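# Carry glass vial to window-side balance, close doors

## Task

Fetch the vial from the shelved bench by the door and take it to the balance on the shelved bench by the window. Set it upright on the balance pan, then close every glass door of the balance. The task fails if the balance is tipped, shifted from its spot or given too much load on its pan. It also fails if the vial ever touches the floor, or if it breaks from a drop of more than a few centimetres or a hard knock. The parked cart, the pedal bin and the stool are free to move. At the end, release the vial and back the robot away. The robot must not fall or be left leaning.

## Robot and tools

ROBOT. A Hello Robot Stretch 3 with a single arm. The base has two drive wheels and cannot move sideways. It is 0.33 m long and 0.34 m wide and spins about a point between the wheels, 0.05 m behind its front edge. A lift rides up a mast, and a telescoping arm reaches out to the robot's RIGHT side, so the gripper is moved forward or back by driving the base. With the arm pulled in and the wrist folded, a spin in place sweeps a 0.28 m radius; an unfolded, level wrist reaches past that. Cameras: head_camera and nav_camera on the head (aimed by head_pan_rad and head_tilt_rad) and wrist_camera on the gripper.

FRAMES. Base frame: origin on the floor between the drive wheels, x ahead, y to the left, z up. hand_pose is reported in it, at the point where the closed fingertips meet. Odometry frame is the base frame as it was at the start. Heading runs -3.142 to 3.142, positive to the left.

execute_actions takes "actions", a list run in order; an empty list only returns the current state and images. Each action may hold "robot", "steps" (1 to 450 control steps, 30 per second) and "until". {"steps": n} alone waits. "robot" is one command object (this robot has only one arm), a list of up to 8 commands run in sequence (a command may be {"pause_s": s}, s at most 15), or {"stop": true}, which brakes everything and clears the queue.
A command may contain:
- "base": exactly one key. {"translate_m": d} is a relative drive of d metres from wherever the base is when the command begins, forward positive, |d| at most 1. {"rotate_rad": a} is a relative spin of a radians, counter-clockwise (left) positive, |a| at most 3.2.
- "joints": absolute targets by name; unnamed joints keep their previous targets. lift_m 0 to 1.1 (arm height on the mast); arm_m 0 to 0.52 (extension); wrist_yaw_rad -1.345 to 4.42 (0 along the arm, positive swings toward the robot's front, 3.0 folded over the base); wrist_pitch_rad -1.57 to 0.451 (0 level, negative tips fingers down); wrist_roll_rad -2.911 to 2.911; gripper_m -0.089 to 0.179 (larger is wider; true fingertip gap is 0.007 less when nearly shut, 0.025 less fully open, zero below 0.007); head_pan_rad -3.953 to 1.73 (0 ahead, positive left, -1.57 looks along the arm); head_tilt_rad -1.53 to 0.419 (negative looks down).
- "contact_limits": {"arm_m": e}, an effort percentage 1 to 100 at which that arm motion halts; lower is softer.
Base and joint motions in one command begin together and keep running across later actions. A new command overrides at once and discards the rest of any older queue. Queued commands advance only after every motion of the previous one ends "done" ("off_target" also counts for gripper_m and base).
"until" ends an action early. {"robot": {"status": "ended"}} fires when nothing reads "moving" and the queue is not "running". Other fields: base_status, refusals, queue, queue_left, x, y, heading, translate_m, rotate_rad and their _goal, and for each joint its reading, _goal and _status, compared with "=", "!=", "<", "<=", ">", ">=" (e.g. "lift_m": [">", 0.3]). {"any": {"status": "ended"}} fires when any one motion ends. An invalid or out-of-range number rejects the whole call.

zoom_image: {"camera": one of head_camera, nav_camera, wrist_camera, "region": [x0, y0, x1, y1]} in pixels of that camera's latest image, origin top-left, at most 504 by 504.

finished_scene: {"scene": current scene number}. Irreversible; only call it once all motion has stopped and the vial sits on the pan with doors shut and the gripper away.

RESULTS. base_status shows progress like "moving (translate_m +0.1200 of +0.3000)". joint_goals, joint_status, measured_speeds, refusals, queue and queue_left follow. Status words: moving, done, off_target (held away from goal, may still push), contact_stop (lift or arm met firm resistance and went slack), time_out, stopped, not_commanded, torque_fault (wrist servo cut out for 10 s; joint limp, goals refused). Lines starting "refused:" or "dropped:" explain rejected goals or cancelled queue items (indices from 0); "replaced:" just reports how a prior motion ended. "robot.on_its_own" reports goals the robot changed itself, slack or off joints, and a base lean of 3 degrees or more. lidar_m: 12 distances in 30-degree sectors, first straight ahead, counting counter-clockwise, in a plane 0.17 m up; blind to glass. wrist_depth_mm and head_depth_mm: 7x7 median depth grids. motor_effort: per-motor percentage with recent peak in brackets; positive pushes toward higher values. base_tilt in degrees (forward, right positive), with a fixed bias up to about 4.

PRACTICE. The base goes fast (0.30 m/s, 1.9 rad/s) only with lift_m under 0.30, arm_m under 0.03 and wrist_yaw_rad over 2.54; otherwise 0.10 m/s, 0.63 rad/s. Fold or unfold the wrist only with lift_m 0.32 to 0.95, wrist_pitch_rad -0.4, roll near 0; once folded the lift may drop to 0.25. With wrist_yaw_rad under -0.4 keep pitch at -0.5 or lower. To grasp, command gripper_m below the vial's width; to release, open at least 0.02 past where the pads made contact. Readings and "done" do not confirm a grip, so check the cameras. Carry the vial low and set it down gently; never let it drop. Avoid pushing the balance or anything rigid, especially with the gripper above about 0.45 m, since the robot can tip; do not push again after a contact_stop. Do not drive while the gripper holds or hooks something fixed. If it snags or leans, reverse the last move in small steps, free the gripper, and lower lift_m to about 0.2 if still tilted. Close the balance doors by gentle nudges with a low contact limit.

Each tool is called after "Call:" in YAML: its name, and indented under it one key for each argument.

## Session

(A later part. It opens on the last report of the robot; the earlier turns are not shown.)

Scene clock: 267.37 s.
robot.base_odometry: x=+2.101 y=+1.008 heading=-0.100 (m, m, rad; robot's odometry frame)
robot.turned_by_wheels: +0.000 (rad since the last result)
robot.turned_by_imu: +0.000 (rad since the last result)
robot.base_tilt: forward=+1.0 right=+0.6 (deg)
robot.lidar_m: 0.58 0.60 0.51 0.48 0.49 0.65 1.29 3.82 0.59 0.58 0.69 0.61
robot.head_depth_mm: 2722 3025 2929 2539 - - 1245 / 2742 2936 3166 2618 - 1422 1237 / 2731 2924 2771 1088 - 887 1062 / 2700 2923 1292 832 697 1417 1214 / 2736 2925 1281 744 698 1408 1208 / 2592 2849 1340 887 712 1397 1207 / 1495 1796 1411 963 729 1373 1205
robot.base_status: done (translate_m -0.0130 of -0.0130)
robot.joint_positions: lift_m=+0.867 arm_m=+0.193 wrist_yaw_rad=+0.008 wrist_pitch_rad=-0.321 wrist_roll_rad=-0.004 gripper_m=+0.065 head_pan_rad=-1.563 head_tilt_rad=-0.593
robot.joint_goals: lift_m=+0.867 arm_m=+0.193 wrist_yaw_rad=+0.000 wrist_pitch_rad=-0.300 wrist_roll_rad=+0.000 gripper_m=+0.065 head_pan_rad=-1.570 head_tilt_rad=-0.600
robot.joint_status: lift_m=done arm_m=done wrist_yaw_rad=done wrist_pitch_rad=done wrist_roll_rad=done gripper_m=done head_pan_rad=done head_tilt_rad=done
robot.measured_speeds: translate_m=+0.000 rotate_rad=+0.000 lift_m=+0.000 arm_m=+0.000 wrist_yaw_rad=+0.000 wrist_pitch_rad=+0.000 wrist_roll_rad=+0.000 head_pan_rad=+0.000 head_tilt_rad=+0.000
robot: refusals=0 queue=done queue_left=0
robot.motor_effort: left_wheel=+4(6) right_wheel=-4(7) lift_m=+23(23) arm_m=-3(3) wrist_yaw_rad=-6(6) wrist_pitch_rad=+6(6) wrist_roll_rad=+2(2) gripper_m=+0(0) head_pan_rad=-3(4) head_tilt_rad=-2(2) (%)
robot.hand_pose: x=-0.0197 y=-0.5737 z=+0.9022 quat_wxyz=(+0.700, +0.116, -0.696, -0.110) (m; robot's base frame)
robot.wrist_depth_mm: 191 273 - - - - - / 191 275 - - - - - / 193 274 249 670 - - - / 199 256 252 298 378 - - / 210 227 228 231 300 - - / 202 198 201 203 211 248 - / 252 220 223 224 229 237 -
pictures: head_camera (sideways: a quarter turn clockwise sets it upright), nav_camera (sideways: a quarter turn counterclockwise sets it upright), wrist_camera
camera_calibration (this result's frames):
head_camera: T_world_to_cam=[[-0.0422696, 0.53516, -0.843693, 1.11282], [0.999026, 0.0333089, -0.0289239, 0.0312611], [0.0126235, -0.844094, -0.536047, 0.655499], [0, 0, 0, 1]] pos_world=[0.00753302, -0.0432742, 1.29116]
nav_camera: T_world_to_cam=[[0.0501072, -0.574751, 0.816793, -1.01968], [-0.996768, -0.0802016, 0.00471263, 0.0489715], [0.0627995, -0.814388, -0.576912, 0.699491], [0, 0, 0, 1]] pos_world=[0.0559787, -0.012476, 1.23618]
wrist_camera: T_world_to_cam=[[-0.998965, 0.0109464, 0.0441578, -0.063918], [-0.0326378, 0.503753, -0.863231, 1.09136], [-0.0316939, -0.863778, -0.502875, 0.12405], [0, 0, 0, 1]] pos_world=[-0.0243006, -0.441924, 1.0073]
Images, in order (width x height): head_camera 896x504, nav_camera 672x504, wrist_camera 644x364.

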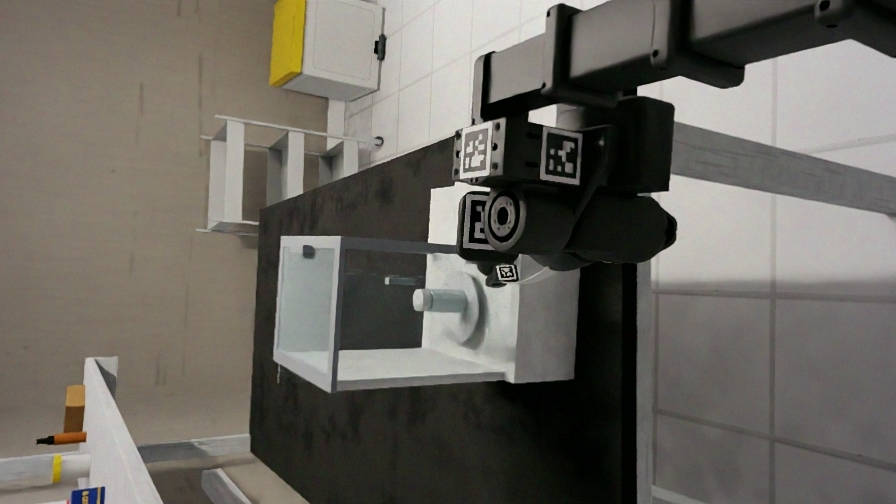

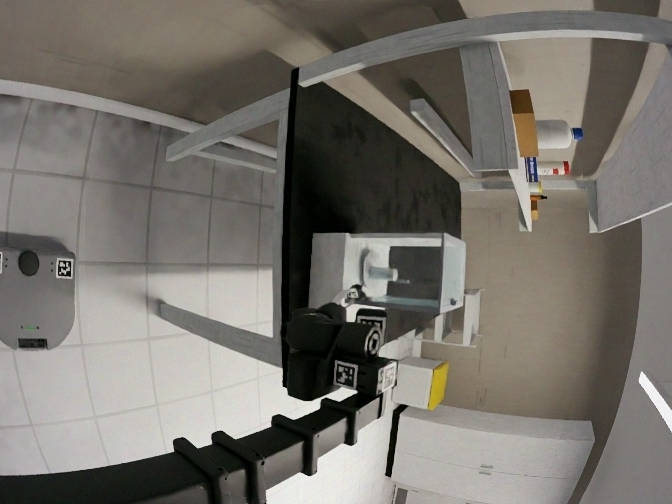

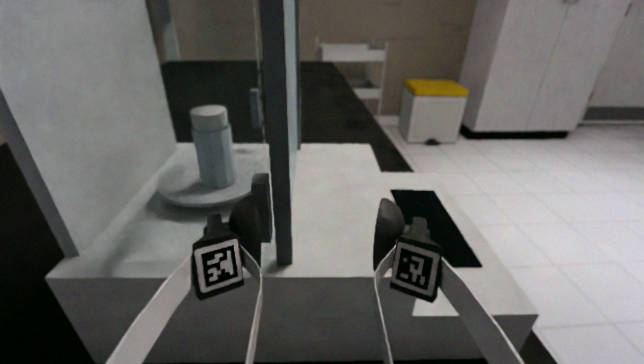

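Call:
execute_actions:
  actions:
    - {"robot": {"joints": {"gripper_m": 0.045}}, "steps": 100, "until": {"robot": {"status": "ended"}}}

Call:
zoom_image:
  camera: "wrist_camera"
  region: [180, 60, 400, 290]

Scene clock: 270.03 s.
robot.base_odometry: x=+2.101 y=+1.008 heading=-0.100 (m, m, rad; robot's odometry frame)
robot.turned_by_wheels: +0.000 (rad since the last result)
robot.turned_by_imu: +0.000 (rad since the last result)
robot.base_tilt: forward=+1.1 right=+0.5 (deg)
robot.lidar_m: 0.58 0.60 0.51 0.48 0.49 0.65 1.29 3.79 0.58 0.58 0.69 0.61
robot.head_depth_mm: 2699 3012 2911 2517 - - 1239 / 2725 2947 3212 2619 - 1425 1237 / 2726 2903 2721 1089 - 890 1086 / 2717 2932 1299 829 699 1413 1216 / 2689 2970 1278 744 701 1405 1207 / 2562 2881 1345 890 714 1397 1205 / 1488 1794 1409 966 729 1390 1198
robot.base_status: done (translate_m -0.0130 of -0.0130)
robot.joint_positions: lift_m=+0.867 arm_m=+0.193 wrist_yaw_rad=+0.016 wrist_pitch_rad=-0.321 wrist_roll_rad=-0.004 gripper_m=+0.045 head_pan_rad=-1.563 head_tilt_rad=-0.593
robot.joint_goals: lift_m=+0.867 arm_m=+0.193 wrist_yaw_rad=+0.000 wrist_pitch_rad=-0.300 wrist_roll_rad=+0.000 gripper_m=+0.045 head_pan_rad=-1.570 head_tilt_rad=-0.600
robot.joint_status: lift_m=done arm_m=done wrist_yaw_rad=done wrist_pitch_rad=done wrist_roll_rad=done gripper_m=done head_pan_rad=done head_tilt_rad=done
robot.measured_speeds: translate_m=+0.000 rotate_rad=+0.000 lift_m=+0.000 arm_m=+0.000 wrist_yaw_rad=+0.000 wrist_pitch_rad=+0.000 wrist_roll_rad=+0.000 head_pan_rad=+0.000 head_tilt_rad=+0.000
robot: refusals=0 queue=done queue_left=0
robot.on_its_own: wrist_yaw_rad is at rest, and its effort (-13) is outside its rest range (-12 to +12)
robot.motor_effort: left_wheel=+6(6) right_wheel=-7(7) lift_m=+23(23) arm_m=-3(3) wrist_yaw_rad=-13(13) wrist_pitch_rad=+6(6) wrist_roll_rad=+2(2) gripper_m=-4(75) head_pan_rad=-4(4) head_tilt_rad=-2(2) (%)
robot.hand_pose: x=-0.0177 y=-0.5737 z=+0.9022 quat_wxyz=(+0.700, +0.119, -0.695, -0.107) (m; robot's base frame)
robot.wrist_depth_mm: 186 266 - - - - - / 189 266 - - - - - / 193 267 354 652 - - - / 193 265 253 282 369 - - / 345 227 239 221 291 - - / 284 201 201 203 212 250 - / 259 222 224 223 229 231 -
pictures: head_camera (sideways: a quarter turn clockwise sets it upright), nav_camera (sideways: a quarter turn counterclockwise sets it upright), wrist_camera
camera_calibration (this result's frames):
head_camera: T_world_to_cam=[[-0.0422697, 0.53516, -0.843693, 1.11282], [0.999026, 0.033309, -0.0289239, 0.0312611], [0.0126236, -0.844094, -0.536047, 0.655499], [0, 0, 0, 1]] pos_world=[0.00753302, -0.0432742, 1.29116]
nav_camera: T_world_to_cam=[[0.0501073, -0.574751, 0.816793, -1.01968], [-0.996768, -0.0802017, 0.00471263, 0.0489715], [0.0627996, -0.814388, -0.576912, 0.699491], [0, 0, 0, 1]] pos_world=[0.0559787, -0.012476, 1.23618]
wrist_camera: T_world_to_cam=[[-0.999022, 0.00236943, 0.0441627, -0.0668248], [-0.0369658, 0.503455, -0.863231, 1.09116], [-0.0242793, -0.864018, -0.502874, 0.124127], [0, 0, 0, 1]] pos_world=[-0.02341, -0.441945, 1.0073]
Images, in order (width x height): head_camera 896x504, nav_camera 672x504, wrist_camera 644x364.

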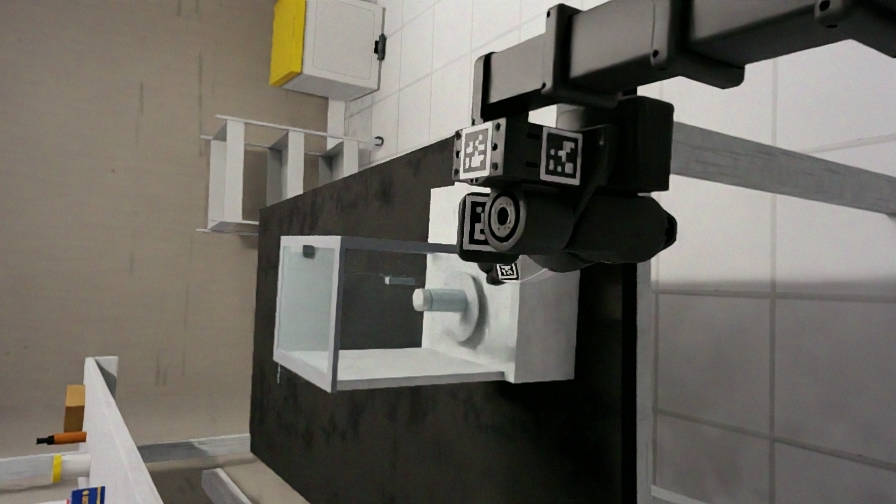

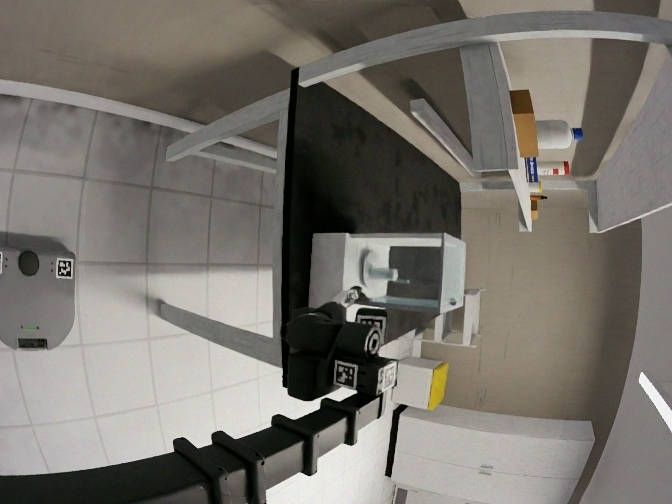

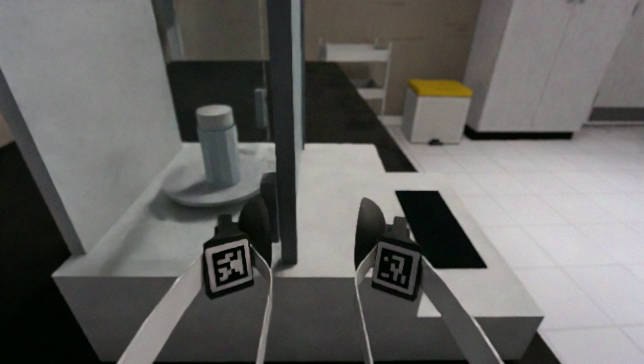

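Region (180, 60, 400, 290) of wrist_camera's 644x364 image, scaled by 2.191; it fills the left 482 columns of this view, and the rest is white.

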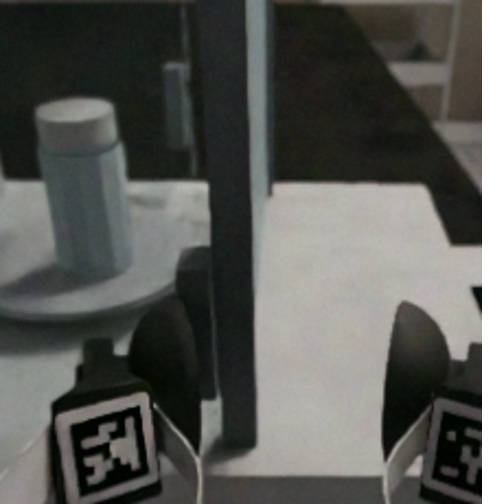

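Call:
execute_actions:
  actions:
    - {"robot": {"joints": {"gripper_m": 0.065}}, "steps": 60, "until": {"robot": {"status": "ended"}}}
    - {"robot": {"joints": {"arm_m": 0.0, "head_pan_rad": -1.15, "head_tilt_rad": -0.6}}, "steps": 200, "until": {"robot": {"arm_m": ["<", 0.03]}}}
    - {"robot": {"joints": {"wrist_yaw_rad": 2.75, "lift_m": 0.27}, "base": {"translate_m": -0.556}}, "steps": 400, "until": {"robot": {"status": "ended"}}}
    - {"robot": [{"base": {"rotate_rad": 1.5708}}, {"base": {"translate_m": -1.0}}], "steps": 400, "until": {"robot": {"y": ["<", 0.35]}}}
    - {"robot": {"base": {"translate_m": -0.396}, "joints": {"lift_m": 0.867}}, "steps": 300, "until": {"robot": {"lift_m": [">", 0.4]}}}
    - {"robot": {"joints": {"wrist_yaw_rad": 1.5708}}, "steps": 300, "until": {"robot": {"lift_m": [">", 0.85]}}}
    - {"robot": {"joints": {"arm_m": 0.45}, "contact_limits": {"arm_m": 15}}, "steps": 300, "until": {"robot": {"status": "ended"}}}

Scene clock: 319.70 s.
robot.base_odometry: x=+1.436 y=-0.045 heading=+1.471 (m, m, rad; robot's odometry frame)
robot.turned_by_wheels: +1.570 (rad since the last result)
robot.turned_by_imu: +1.575 (rad since the last result)
robot.base_tilt: forward=+0.9 right=+0.4 (deg)
robot.lidar_m: 1.56 1.19 1.31 2.77 3.17 1.79 1.65 0.99 1.12 1.05 1.07 0.62
robot.head_depth_mm: 938 1026 1094 1150 770 616 554 / 820 1067 1139 1073 764 611 1180 / 1005 1108 1225 1057 759 604 1195 / 1033 1160 1241 959 751 618 1220 / 986 1134 783 802 717 633 1210 / 1132 1265 834 770 672 1325 1211 / 1195 1323 1475 782 661 950 1058
robot.base_status: done (translate_m -0.3960 of -0.3960)
robot.joint_positions: lift_m=+0.867 arm_m=+0.450 wrist_yaw_rad=+1.572 wrist_pitch_rad=-0.319 wrist_roll_rad=-0.004 gripper_m=+0.065 head_pan_rad=-1.157 head_tilt_rad=-0.593
robot.joint_goals: lift_m=+0.867 arm_m=+0.450 wrist_yaw_rad=+1.571 wrist_pitch_rad=-0.300 wrist_roll_rad=+0.000 gripper_m=+0.065 head_pan_rad=-1.150 head_tilt_rad=-0.600
robot.joint_status: lift_m=done arm_m=done wrist_yaw_rad=done wrist_pitch_rad=done wrist_roll_rad=done gripper_m=done head_pan_rad=done head_tilt_rad=done
robot.measured_speeds: translate_m=+0.000 rotate_rad=+0.000 lift_m=+0.000 arm_m=+0.000 wrist_yaw_rad=+0.000 wrist_pitch_rad=+0.000 wrist_roll_rad=+0.000 head_pan_rad=+0.000 head_tilt_rad=+0.000
robot: refusals=0 queue=done queue_left=0
robot.motor_effort: left_wheel=-4(12) right_wheel=+3(9) lift_m=+38(39) arm_m=+6(6) wrist_yaw_rad=+0(15) wrist_pitch_rad=+6(6) wrist_roll_rad=+2(2) gripper_m=+1(74) head_pan_rad=+4(31) head_tilt_rad=-2(0) (%)
robot.contact_limits: arm_m 15 (drawing in: default 27, maximum 45; extending or still: default 38, maximum 63)
robot.hand_pose: x=+0.2144 y=-0.5944 z=+0.9021 quat_wxyz=(+0.574, +0.572, -0.412, +0.416) (m; robot's base frame)
robot.wrist_depth_mm: - - - - 327 905 562 / - - - - 381 919 546 / - - 417 364 383 910 584 / - 392 293 299 335 516 520 / - 308 299 307 389 388 396 / - 315 301 315 304 315 322 / 268 261 265 265 267 268 268
pictures: head_camera (sideways: a quarter turn clockwise sets it upright), nav_camera (sideways: a quarter turn counterclockwise sets it upright), wrist_camera
camera_calibration (this result's frames):
head_camera: T_world_to_cam=[[-0.250425, 0.474843, -0.843689, 1.11408], [0.904448, 0.425602, -0.0289237, 0.0318378], [0.345342, -0.770316, -0.536052, 0.653476], [0, 0, 0, 1]] pos_world=[0.0245265, -0.0391812, 1.29116]
nav_camera: T_world_to_cam=[[0.273278, -0.508109, 0.816789, -1.02103], [-0.883832, -0.46778, 0.00471217, 0.0482832], [0.379683, -0.723192, -0.576917, 0.697565], [0, 0, 0, 1]] pos_world=[0.056847, 0.00826269, 1.23618]
wrist_camera: T_world_to_cam=[[-0.0176665, -0.99887, 0.0441152, -0.640442], [-0.502135, -0.0292906, -0.864293, 0.894099], [0.864609, -0.0374208, -0.50105, 0.410986], [0, 0, 0, 1]] pos_world=[0.0823019, -0.598151, 1.00694]
Images, in order (width x height): head_camera 896x504, nav_camera 672x504, wrist_camera 644x364.

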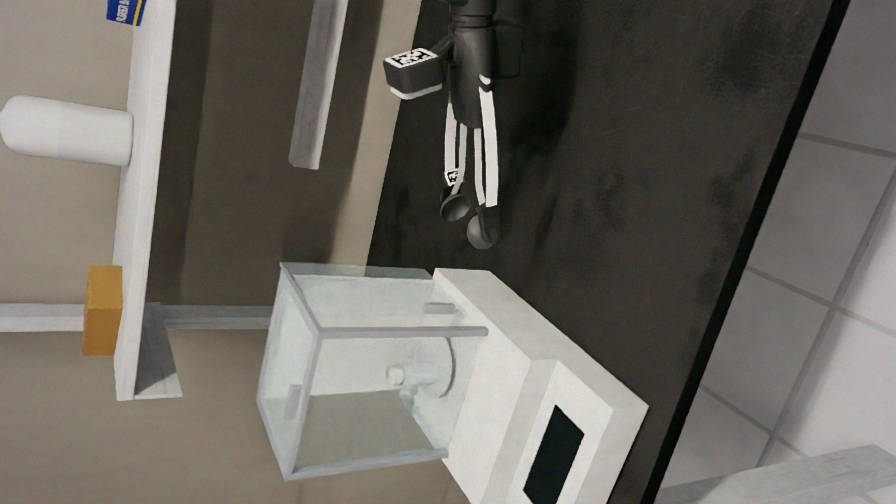

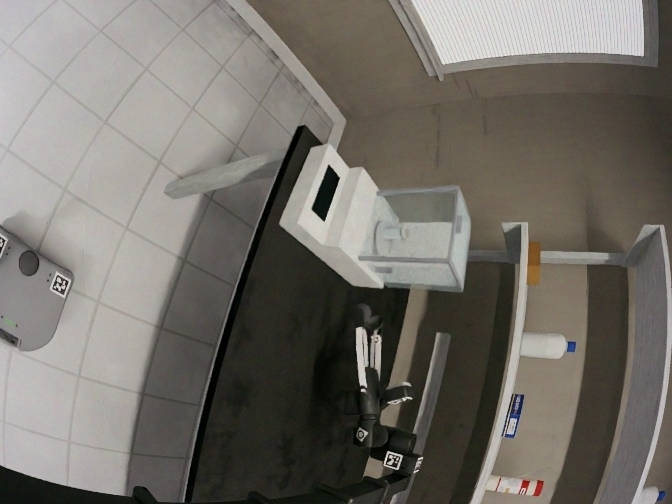

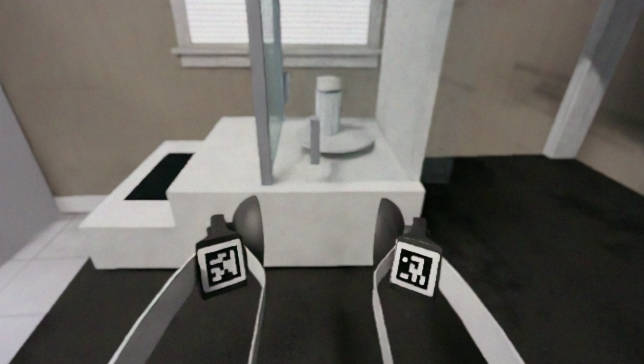

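Call:
execute_actions:
  actions:
    - {"robot": {"base": {"translate_m": 0.07}}, "steps": 200, "until": {"robot": {"status": "ended"}}}

Scene clock: 325.53 s.
robot.base_odometry: x=+1.443 y=+0.025 heading=+1.471 (m, m, rad; robot's odometry frame)
robot.turned_by_wheels: +0.000 (rad since the last result)
robot.turned_by_imu: +0.000 (rad since the last result)
robot.base_tilt: forward=+0.9 right=+0.8 (deg)
robot.lidar_m: 1.49 1.13 1.21 3.05 3.17 1.87 1.72 1.05 1.11 1.05 1.07 0.57
robot.head_depth_mm: 921 1021 1090 1162 771 617 553 / 947 1058 1150 1077 766 612 1158 / 1005 1104 1223 1053 756 605 1197 / 975 1129 762 790 724 616 1217 / 1080 1184 792 765 658 630 1209 / 1137 1259 1383 763 650 1325 1204 / 1188 1324 1490 1688 662 782 997
robot.base_status: done (translate_m +0.0700 of +0.0700)
robot.joint_positions: lift_m=+0.867 arm_m=+0.450 wrist_yaw_rad=+1.572 wrist_pitch_rad=-0.319 wrist_roll_rad=-0.004 gripper_m=+0.065 head_pan_rad=-1.157 head_tilt_rad=-0.593
robot.joint_goals: lift_m=+0.867 arm_m=+0.450 wrist_yaw_rad=+1.571 wrist_pitch_rad=-0.300 wrist_roll_rad=+0.000 gripper_m=+0.065 head_pan_rad=-1.150 head_tilt_rad=-0.600
robot.joint_status: lift_m=done arm_m=done wrist_yaw_rad=done wrist_pitch_rad=done wrist_roll_rad=done gripper_m=done head_pan_rad=done head_tilt_rad=done
robot.measured_speeds: translate_m=+0.000 rotate_rad=+0.000 lift_m=+0.000 arm_m=+0.000 wrist_yaw_rad=+0.000 wrist_pitch_rad=+0.000 wrist_roll_rad=+0.000 head_pan_rad=+0.000 head_tilt_rad=+0.000
robot: refusals=0 queue=done queue_left=0
robot.motor_effort: left_wheel=-4(4) right_wheel=+3(6) lift_m=+38(38) arm_m=+6(6) wrist_yaw_rad=+0(1) wrist_pitch_rad=+5(6) wrist_roll_rad=+2(2) gripper_m=+0(0) head_pan_rad=+3(3) head_tilt_rad=-2(2) (%)
robot.contact_limits: arm_m 15 (drawing in: default 27, maximum 45; extending or still: default 38, maximum 63)
robot.hand_pose: x=+0.2144 y=-0.5944 z=+0.9021 quat_wxyz=(+0.574, +0.572, -0.412, +0.416) (m; robot's base frame)
robot.wrist_depth_mm: - - - - 283 763 602 / - - - - 285 801 639 / - - - 389 285 881 560 / - 391 277 281 276 507 521 / - 249 239 232 248 395 397 / 242 239 245 245 256 322 324 / 257 252 257 261 267 268 271
pictures: head_camera (sideways: a quarter turn clockwise sets it upright), nav_camera (sideways: a quarter turn counterclockwise sets it upright), wrist_camera
camera_calibration (this result's frames):
head_camera: T_world_to_cam=[[-0.250425, 0.474843, -0.843689, 1.11408], [0.904448, 0.425602, -0.0289237, 0.0318378], [0.345341, -0.770316, -0.536052, 0.653477], [0, 0, 0, 1]] pos_world=[0.0245265, -0.0391812, 1.29116]
nav_camera: T_world_to_cam=[[0.273278, -0.508109, 0.816789, -1.02103], [-0.883832, -0.46778, 0.00471215, 0.0482833], [0.379683, -0.723192, -0.576918, 0.697565], [0, 0, 0, 1]] pos_world=[0.056847, 0.0082627, 1.23618]
wrist_camera: T_world_to_cam=[[-0.0176664, -0.99887, 0.0441152, -0.640442], [-0.502135, -0.0292907, -0.864293, 0.894099], [0.864609, -0.0374207, -0.50105, 0.410986], [0, 0, 0, 1]] pos_world=[0.0823019, -0.598151, 1.00694]
Images, in order (width x height): head_camera 896x504, nav_camera 672x504, wrist_camera 644x364.

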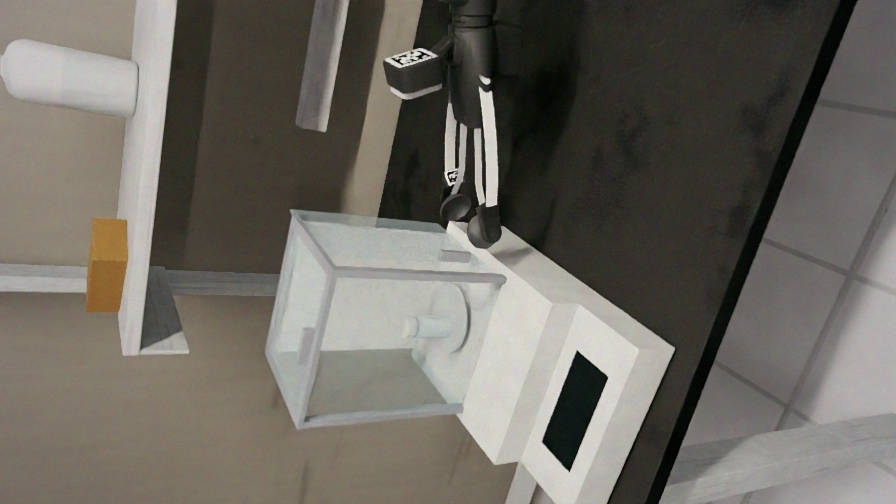

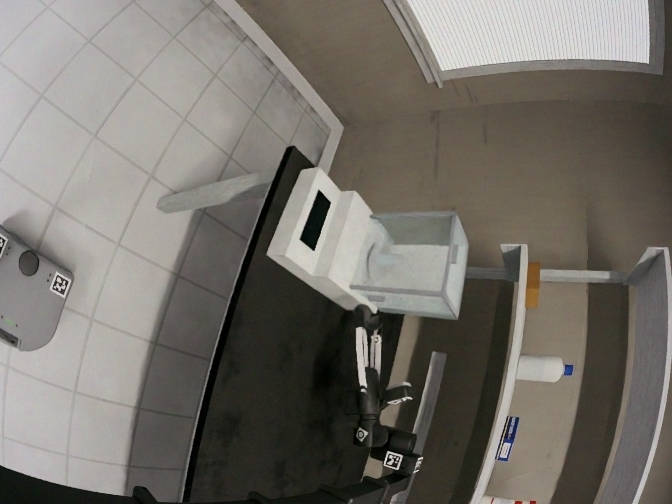

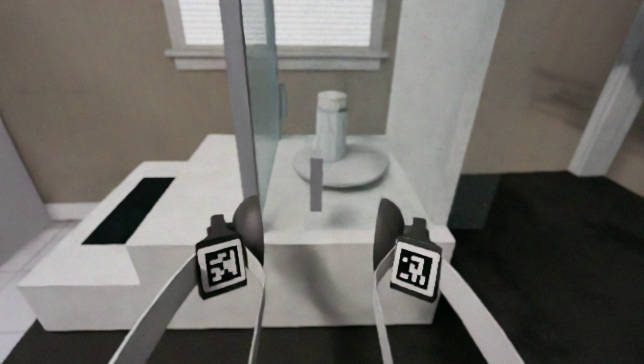

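Call:
execute_actions:
  actions:
    - {"robot": {"base": {"translate_m": 0.025}}, "steps": 200, "until": {"robot": {"status": "ended"}}}

Scene clock: 332.30 s.
robot.base_odometry: x=+1.446 y=+0.049 heading=+1.471 (m, m, rad; robot's odometry frame)
robot.turned_by_wheels: +0.000 (rad since the last result)
robot.turned_by_imu: +0.000 (rad since the last result)
robot.base_tilt: forward=+1.0 right=+0.5 (deg)
robot.lidar_m: 1.46 1.11 1.18 2.77 2.94 1.89 1.74 1.08 1.11 1.05 0.58 0.55
robot.head_depth_mm: 776 1023 1085 1161 770 616 550 / 964 1061 1165 1074 762 609 1153 / 1004 1104 1196 1059 756 605 1196 / 963 1105 741 774 700 603 1217 / 1085 1201 795 765 649 613 1212 / 1138 1254 1401 799 650 854 1172 / 1189 1328 1495 1695 660 766 1116
robot.base_status: done (translate_m +0.0250 of +0.0250)
robot.joint_positions: lift_m=+0.867 arm_m=+0.450 wrist_yaw_rad=+1.572 wrist_pitch_rad=-0.319 wrist_roll_rad=-0.004 gripper_m=+0.065 head_pan_rad=-1.157 head_tilt_rad=-0.593
robot.joint_goals: lift_m=+0.867 arm_m=+0.450 wrist_yaw_rad=+1.571 wrist_pitch_rad=-0.300 wrist_roll_rad=+0.000 gripper_m=+0.065 head_pan_rad=-1.150 head_tilt_rad=-0.600
robot.joint_status: lift_m=done arm_m=done wrist_yaw_rad=done wrist_pitch_rad=done wrist_roll_rad=done gripper_m=done head_pan_rad=done head_tilt_rad=done
robot.measured_speeds: translate_m=+0.000 rotate_rad=+0.000 lift_m=+0.000 arm_m=+0.000 wrist_yaw_rad=+0.000 wrist_pitch_rad=+0.000 wrist_roll_rad=+0.000 head_pan_rad=+0.000 head_tilt_rad=+0.000
robot: refusals=0 queue=done queue_left=0
robot.motor_effort: left_wheel=-3(5) right_wheel=+3(6) lift_m=+38(38) arm_m=+6(6) wrist_yaw_rad=-1(1) wrist_pitch_rad=+6(5) wrist_roll_rad=+2(2) gripper_m=-1(0) head_pan_rad=+4(3) head_tilt_rad=-2(1) (%)
robot.contact_limits: arm_m 15 (drawing in: default 27, maximum 45; extending or still: default 38, maximum 63)
robot.hand_pose: x=+0.2144 y=-0.5944 z=+0.9021 quat_wxyz=(+0.574, +0.572, -0.412, +0.416) (m; robot's base frame)
robot.wrist_depth_mm: - - - - 280 173 617 / - - - - 285 187 632 / - - - 359 283 758 626 / - 391 282 266 267 487 499 / - 248 238 228 226 397 394 / 236 200 211 206 216 320 325 / 223 226 229 234 240 267 269
pictures: head_camera (sideways: a quarter turn clockwise sets it upright), nav_camera (sideways: a quarter turn counterclockwise sets it upright), wrist_camera
camera_calibration (this result's frames):
head_camera: T_world_to_cam=[[-0.250425, 0.474843, -0.843689, 1.11408], [0.904448, 0.425602, -0.0289237, 0.0318378], [0.345342, -0.770316, -0.536052, 0.653476], [0, 0, 0, 1]] pos_world=[0.0245265, -0.0391812, 1.29116]
nav_camera: T_world_to_cam=[[0.273278, -0.508109, 0.816789, -1.02103], [-0.883832, -0.46778, 0.00471216, 0.0482832], [0.379683, -0.723192, -0.576917, 0.697565], [0, 0, 0, 1]] pos_world=[0.056847, 0.0082627, 1.23618]
wrist_camera: T_world_to_cam=[[-0.0176668, -0.99887, 0.0441152, -0.640442], [-0.502134, -0.0292905, -0.864293, 0.894099], [0.864609, -0.037421, -0.50105, 0.410985], [0, 0, 0, 1]] pos_world=[0.0823019, -0.598151, 1.00694]
Images, in order (width x height): head_camera 896x504, nav_camera 672x504, wrist_camera 644x364.

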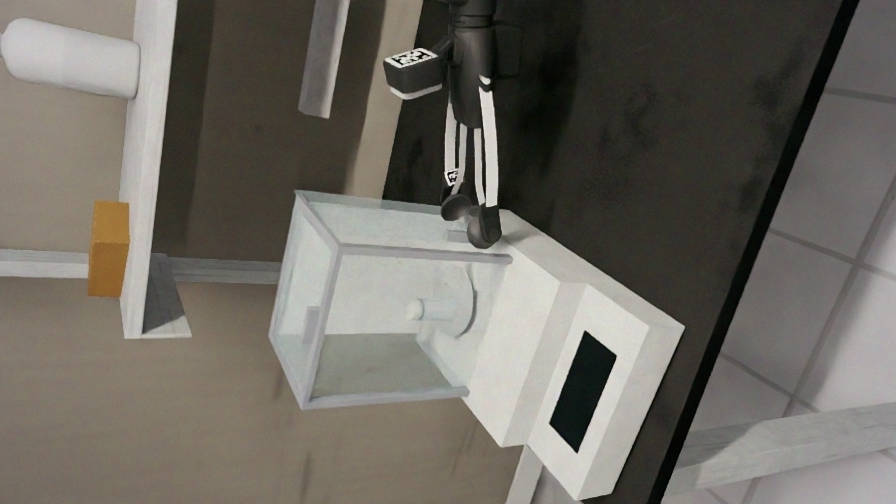

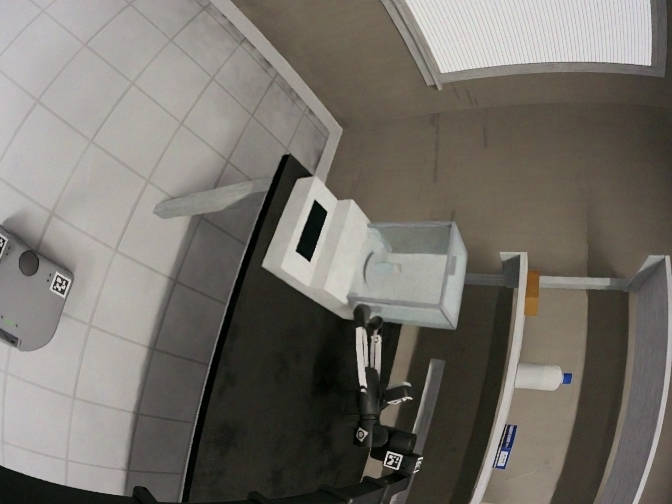

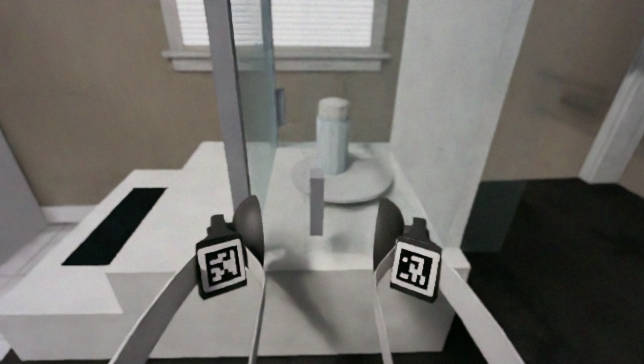

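Call:
execute_actions:
  actions:
    - {"robot": [{"base": {"translate_m": 0.006}}, {"joints": {"arm_m": 0.378}, "contact_limits": {"arm_m": 11}}], "steps": 300, "until": {"robot": {"status": "ended"}}}

Scene clock: 338.33 s.
robot.base_odometry: x=+1.447 y=+0.055 heading=+1.470 (m, m, rad; robot's odometry frame)
robot.turned_by_wheels: +0.000 (rad since the last result)
robot.turned_by_imu: +0.000 (rad since the last result)
robot.base_tilt: forward=+0.9 right=+0.7 (deg)
robot.lidar_m: 1.46 1.11 1.17 2.76 3.18 1.90 1.75 1.08 1.11 1.04 0.57 0.55
robot.head_depth_mm: 770 1016 1087 1094 744 617 550 / 965 1058 1167 1131 741 612 1155 / 1004 1102 1196 1014 756 606 1196 / 954 1126 752 774 696 604 1220 / 1093 1202 796 750 650 609 1206 / 1136 1256 1388 1506 651 825 1175 / 1193 1324 1478 1705 670 754 1143
robot.base_status: done (translate_m +0.0060 of +0.0060)
robot.joint_positions: lift_m=+0.867 arm_m=+0.378 wrist_yaw_rad=+1.565 wrist_pitch_rad=-0.322 wrist_roll_rad=-0.004 gripper_m=+0.065 head_pan_rad=-1.157 head_tilt_rad=-0.593
robot.joint_goals: lift_m=+0.867 arm_m=+0.378 wrist_yaw_rad=+1.571 wrist_pitch_rad=-0.300 wrist_roll_rad=+0.000 gripper_m=+0.065 head_pan_rad=-1.150 head_tilt_rad=-0.600
robot.joint_status: lift_m=done arm_m=done wrist_yaw_rad=done wrist_pitch_rad=done wrist_roll_rad=done gripper_m=done head_pan_rad=done head_tilt_rad=done
robot.measured_speeds: translate_m=+0.000 rotate_rad=+0.000 lift_m=+0.000 arm_m=+0.000 wrist_yaw_rad=+0.000 wrist_pitch_rad=+0.000 wrist_roll_rad=+0.000 head_pan_rad=+0.000 head_tilt_rad=+0.000
robot: refusals=0 queue=done queue_left=0
robot.motor_effort: left_wheel=-5(13) right_wheel=+5(11) lift_m=+38(39) arm_m=-6(9) wrist_yaw_rad=+4(9) wrist_pitch_rad=+6(8) wrist_roll_rad=+2(2) gripper_m=-1(3) head_pan_rad=+4(4) head_tilt_rad=-2(2) (%)
robot.contact_limits: arm_m 11 (drawing in: default 27, maximum 45; extending or still: default 38, maximum 63)
robot.hand_pose: x=+0.2141 y=-0.5250 z=+0.9015 quat_wxyz=(+0.576, +0.572, -0.414, +0.413) (m; robot's base frame)
robot.wrist_depth_mm: - - - - - 258 176 / - - - - - 258 176 / - - - - 277 259 195 / - - 348 297 273 258 463 / - - 281 219 233 228 379 / - 242 204 202 207 207 306 / - 216 217 226 229 240 266
pictures: head_camera (sideways: a quarter turn clockwise sets it upright), nav_camera (sideways: a quarter turn counterclockwise sets it upright), wrist_camera
camera_calibration (this result's frames):
head_camera: T_world_to_cam=[[-0.250425, 0.474843, -0.843689, 1.11408], [0.904448, 0.425602, -0.0289237, 0.0318378], [0.345341, -0.770316, -0.536052, 0.653477], [0, 0, 0, 1]] pos_world=[0.0245265, -0.0391812, 1.29116]
nav_camera: T_world_to_cam=[[0.273278, -0.508109, 0.816789, -1.02103], [-0.883832, -0.46778, 0.00471215, 0.0482833], [0.379683, -0.723192, -0.576918, 0.697565], [0, 0, 0, 1]] pos_world=[0.056847, 0.0082627, 1.23618]
wrist_camera: T_world_to_cam=[[-0.0247859, -0.998721, 0.0440692, -0.569409], [-0.504689, -0.0255519, -0.862923, 0.896732], [0.862945, -0.0436296, -0.503411, 0.412751], [0, 0, 0, 1]] pos_world=[0.0822768, -0.527759, 1.00669]
Images, in order (width x height): head_camera 896x504, nav_camera 672x504, wrist_camera 644x364.

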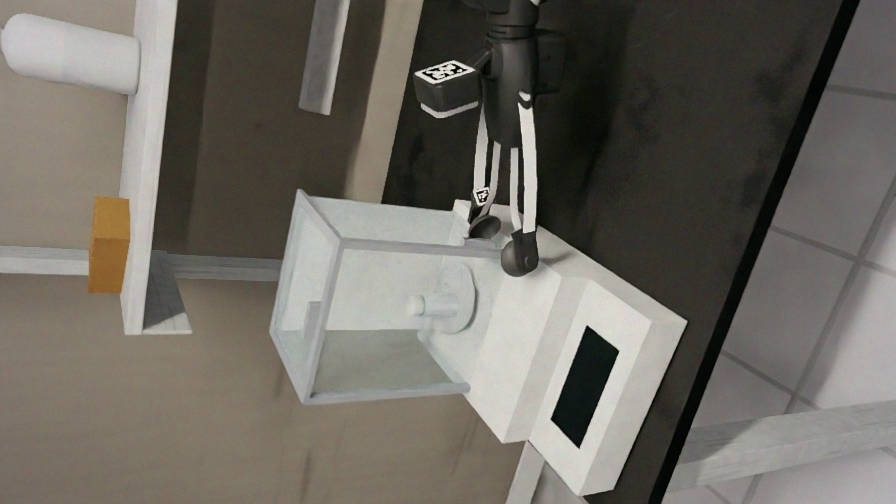

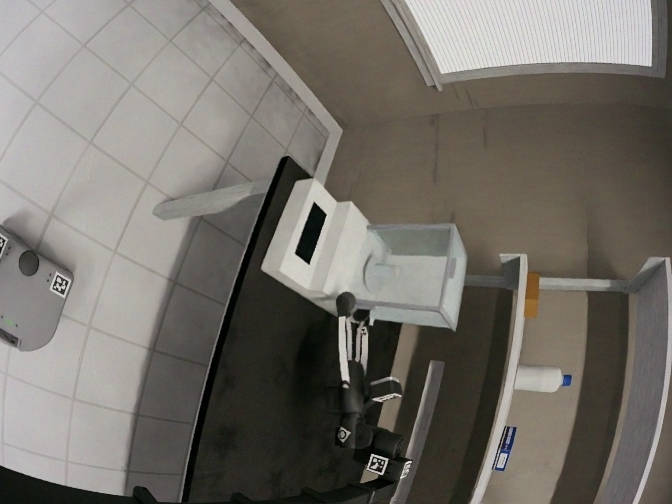

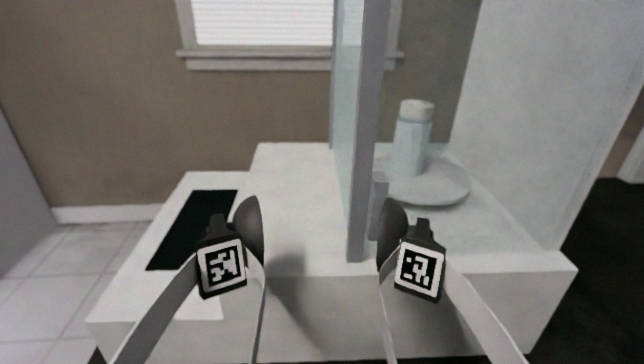

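Call:
execute_actions:
  actions:
    - {"robot": {"joints": {"gripper_m": 0.045}}, "steps": 100, "until": {"robot": {"status": "ended"}}}

Call:
zoom_image:
  camera: "head_camera"
  region: [250, 170, 560, 420]

Scene clock: 340.43 s.
robot.base_odometry: x=+1.447 y=+0.055 heading=+1.470 (m, m, rad; robot's odometry frame)
robot.turned_by_wheels: +0.000 (rad since the last result)
robot.turned_by_imu: +0.000 (rad since the last result)
robot.base_tilt: forward=+1.1 right=+0.7 (deg)
robot.lidar_m: 1.46 1.11 1.17 2.77 3.22 1.90 1.75 1.08 1.11 1.05 0.57 0.55
robot.head_depth_mm: 768 1018 1083 1097 745 616 550 / 967 1061 1166 1132 739 611 1153 / 1004 1104 1195 1008 743 607 1198 / 956 1125 749 777 694 603 1214 / 1091 1198 798 750 646 608 1206 / 1139 1257 1395 1503 651 830 1175 / 1183 1315 1487 1694 672 755 1144
robot.base_status: done (translate_m +0.0060 of +0.0060)
robot.joint_positions: lift_m=+0.867 arm_m=+0.378 wrist_yaw_rad=+1.552 wrist_pitch_rad=-0.322 wrist_roll_rad=-0.002 gripper_m=+0.045 head_pan_rad=-1.157 head_tilt_rad=-0.593
robot.joint_goals: lift_m=+0.867 arm_m=+0.378 wrist_yaw_rad=+1.571 wrist_pitch_rad=-0.300 wrist_roll_rad=+0.000 gripper_m=+0.045 head_pan_rad=-1.150 head_tilt_rad=-0.600
robot.joint_status: lift_m=done arm_m=done wrist_yaw_rad=done wrist_pitch_rad=done wrist_roll_rad=done gripper_m=done head_pan_rad=done head_tilt_rad=done
robot.measured_speeds: translate_m=+0.000 rotate_rad=+0.000 lift_m=+0.000 arm_m=+0.000 wrist_yaw_rad=+0.000 wrist_pitch_rad=+0.000 wrist_roll_rad=+0.000 head_pan_rad=+0.000 head_tilt_rad=+0.000
robot: refusals=0 queue=done queue_left=0
robot.on_its_own: wrist_yaw_rad is at rest, and its effort (+15) is outside its rest range (-12 to +12)
robot.motor_effort: left_wheel=-6(6) right_wheel=+5(5) lift_m=+38(38) arm_m=-6(5) wrist_yaw_rad=+15(15) wrist_pitch_rad=+6(6) wrist_roll_rad=+1(2) gripper_m=-4(72) head_pan_rad=+3(3) head_tilt_rad=-2(2) (%)
robot.contact_limits: arm_m 11 (drawing in: default 27, maximum 45; extending or still: default 38, maximum 63)
robot.hand_pose: x=+0.2140 y=-0.5280 z=+0.9015 quat_wxyz=(+0.578, +0.569, -0.418, +0.408) (m; robot's base frame)
robot.wrist_depth_mm: - - - - - 247 172 / - - - - - 251 180 / - - - - 361 250 200 / - - 346 280 270 253 488 / - - 280 218 243 224 392 / - 234 204 201 210 209 318 / - 213 219 225 234 247 268
pictures: head_camera (sideways: a quarter turn clockwise sets it upright), nav_camera (sideways: a quarter turn counterclockwise sets it upright), wrist_camera
camera_calibration (this result's frames):
head_camera: T_world_to_cam=[[-0.250425, 0.474843, -0.843689, 1.11408], [0.904448, 0.425602, -0.0289237, 0.0318378], [0.345341, -0.770316, -0.536052, 0.653477], [0, 0, 0, 1]] pos_world=[0.0245265, -0.0391812, 1.29116]
nav_camera: T_world_to_cam=[[0.273278, -0.508109, 0.816789, -1.02103], [-0.883832, -0.46778, 0.00471215, 0.0482833], [0.379683, -0.723192, -0.576918, 0.697565], [0, 0, 0, 1]] pos_world=[0.056847, 0.00826269, 1.23618]
wrist_camera: T_world_to_cam=[[-0.0382726, -0.998373, 0.0422604, -0.567742], [-0.504958, -0.0171715, -0.862973, 0.901162], [0.862295, -0.054368, -0.503479, 0.407184], [0, 0, 0, 1]] pos_world=[0.0822075, -0.529207, 1.00668]
Images, in order (width x height): head_camera 896x504, nav_camera 672x504, wrist_camera 644x364.

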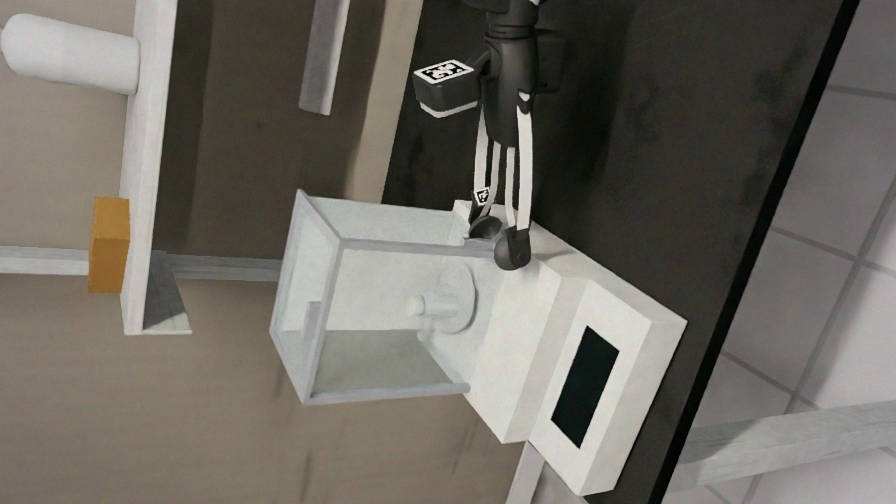

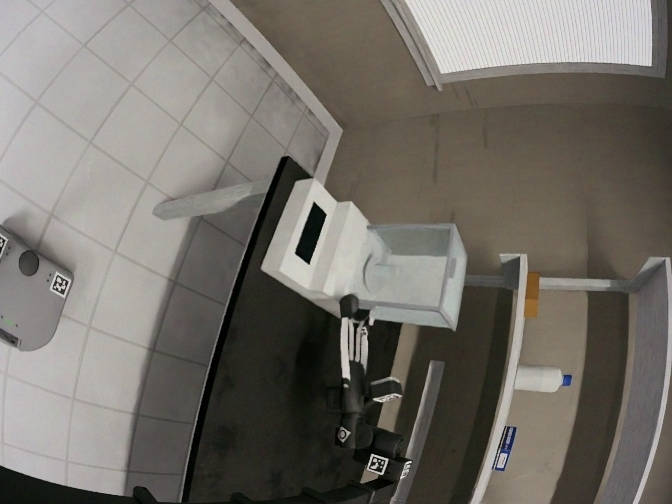

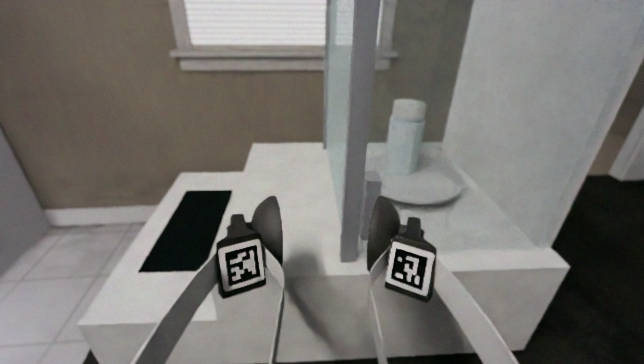

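Region (250, 170, 560, 420) of head_camera's 896x504 image, scaled by 1.626, with more detail than that image has; it fills the top 406 rows of this view, and the rest is white.

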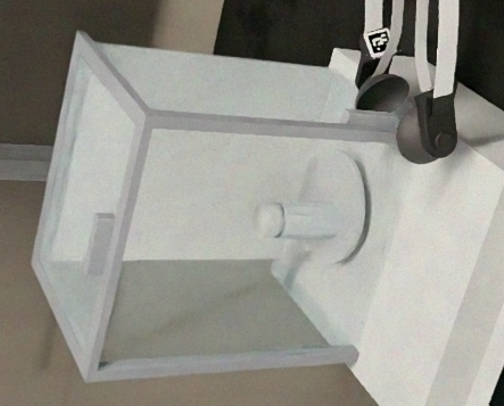

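Call:
execute_actions:
  actions:
    - {"robot": [{"joints": {"gripper_m": 0.07}}, {"base": {"translate_m": -0.06}}, {"base": {"translate_m": -0.15}, "joints": {"arm_m": 0.0}}], "steps": 400, "until": {"robot": {"status": "ended"}}}

Call:
zoom_image:
  camera: "head_camera"
  region: [200, 200, 700, 504]

Scene clock: 349.57 s.
robot.base_odometry: x=+1.425 y=-0.154 heading=+1.471 (m, m, rad; robot's odometry frame)
robot.turned_by_wheels: +0.000 (rad since the last result)
robot.turned_by_imu: +0.001 (rad since the last result)
robot.base_tilt: forward=+1.0 right=+0.6 (deg)
robot.lidar_m: 1.67 1.27 1.45 2.78 3.09 1.68 1.54 0.90 1.13 1.06 1.08 0.71
robot.head_depth_mm: 939 1030 1103 1039 773 616 540 / 976 1068 1148 1025 764 611 1196 / 968 1117 1227 1011 757 605 1217 / 1043 1171 1268 1002 752 620 1277 / 1077 1214 1292 911 742 651 1275 / 1013 1264 820 799 736 1330 1180 / 1200 1316 1442 785 689 1393 1175
robot.base_status: done (translate_m -0.1500 of -0.1500)
robot.joint_positions: lift_m=+0.867 arm_m=+0.000 wrist_yaw_rad=+1.570 wrist_pitch_rad=-0.321 wrist_roll_rad=-0.002 gripper_m=+0.070 head_pan_rad=-1.157 head_tilt_rad=-0.593
robot.joint_goals: lift_m=+0.867 arm_m=+0.000 wrist_yaw_rad=+1.571 wrist_pitch_rad=-0.300 wrist_roll_rad=+0.000 gripper_m=+0.070 head_pan_rad=-1.150 head_tilt_rad=-0.600
robot.joint_status: lift_m=done arm_m=done wrist_yaw_rad=done wrist_pitch_rad=done wrist_roll_rad=done gripper_m=done head_pan_rad=done head_tilt_rad=done
robot.measured_speeds: translate_m=+0.000 rotate_rad=+0.000 lift_m=+0.000 arm_m=+0.000 wrist_yaw_rad=+0.000 wrist_pitch_rad=+0.000 wrist_roll_rad=+0.000 head_pan_rad=+0.000 head_tilt_rad=+0.000
robot: refusals=0 queue=done queue_left=0
robot.motor_effort: left_wheel=-3(7) right_wheel=+3(5) lift_m=+37(38) arm_m=-5(5) wrist_yaw_rad=+2(15) wrist_pitch_rad=+6(6) wrist_roll_rad=+1(1) gripper_m=+1(81) head_pan_rad=+3(3) head_tilt_rad=-2(1) (%)
robot.hand_pose: x=+0.2142 y=-0.1458 z=+0.9018 quat_wxyz=(+0.574, +0.573, -0.413, +0.414) (m; robot's base frame)
robot.wrist_depth_mm: - - - - - - - / - - - - - - - / - - - - - 497 442 / - - - - 690 434 421 / - - - - - 415 395 / - - - - - 350 324 / - - - - - - 273
pictures: head_camera (sideways: a quarter turn clockwise sets it upright), nav_camera (sideways: a quarter turn counterclockwise sets it upright), wrist_camera
camera_calibration (this result's frames):
head_camera: T_world_to_cam=[[-0.25043, 0.47484, -0.843689, 1.11408], [0.904444, 0.425611, -0.0289237, 0.0318378], [0.345349, -0.770313, -0.536052, 0.653477], [0, 0, 0, 1]] pos_world=[0.0245269, -0.039181, 1.29116]
nav_camera: T_world_to_cam=[[0.273284, -0.508106, 0.816789, -1.02103], [-0.883828, -0.467789, 0.00471215, 0.0482832], [0.379691, -0.723188, -0.576918, 0.697565], [0, 0, 0, 1]] pos_world=[0.0568469, 0.00826321, 1.23618]
wrist_camera: T_world_to_cam=[[-0.0206075, -0.998895, 0.0422423, -0.189988], [-0.503603, -0.0261288, -0.86354, 0.90695], [0.863689, -0.0390687, -0.502508, 0.429015], [0, 0, 0, 1]] pos_world=[0.0822927, -0.14932, 1.0068]
Images, in order (width x height): head_camera 896x504, nav_camera 672x504, wrist_camera 644x364.

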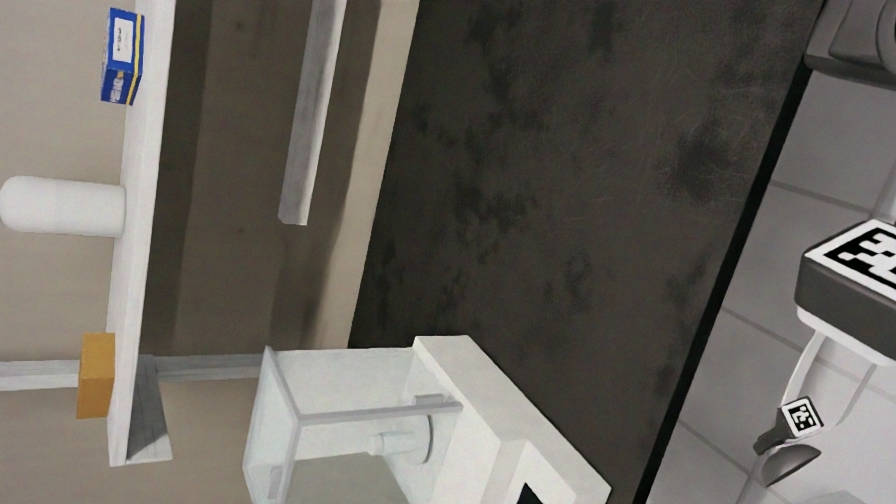

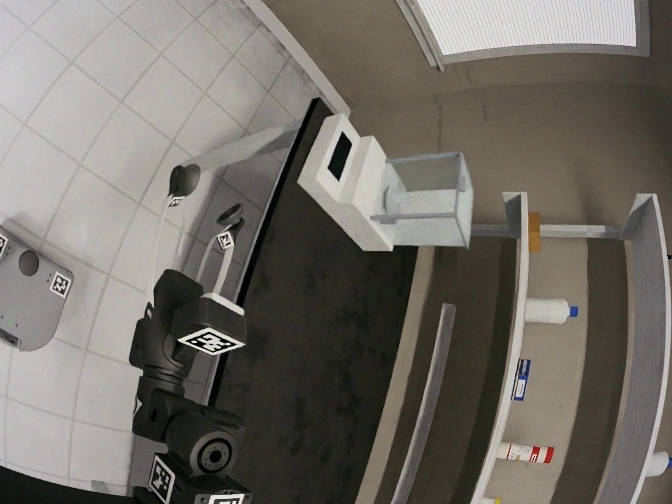

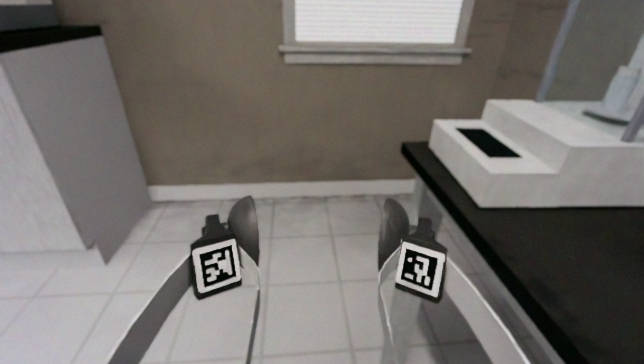

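Region (200, 200, 700, 504) of head_camera's 896x504 image, scaled by 1.008, with more detail than that image has; it fills the top 306 rows of this view, and the rest is white.

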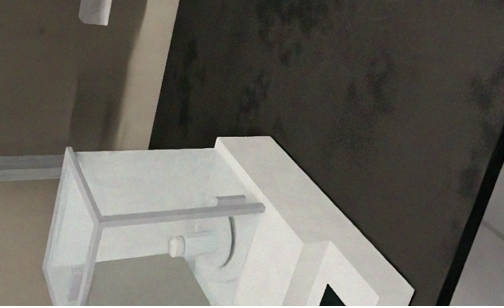

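The vial is on the pan, both side doors are pushed to their stops, and the top door is closed. Finishing scene 1.

Call:
finished_scene:
  scene: 1

The scene is finished: the task was done.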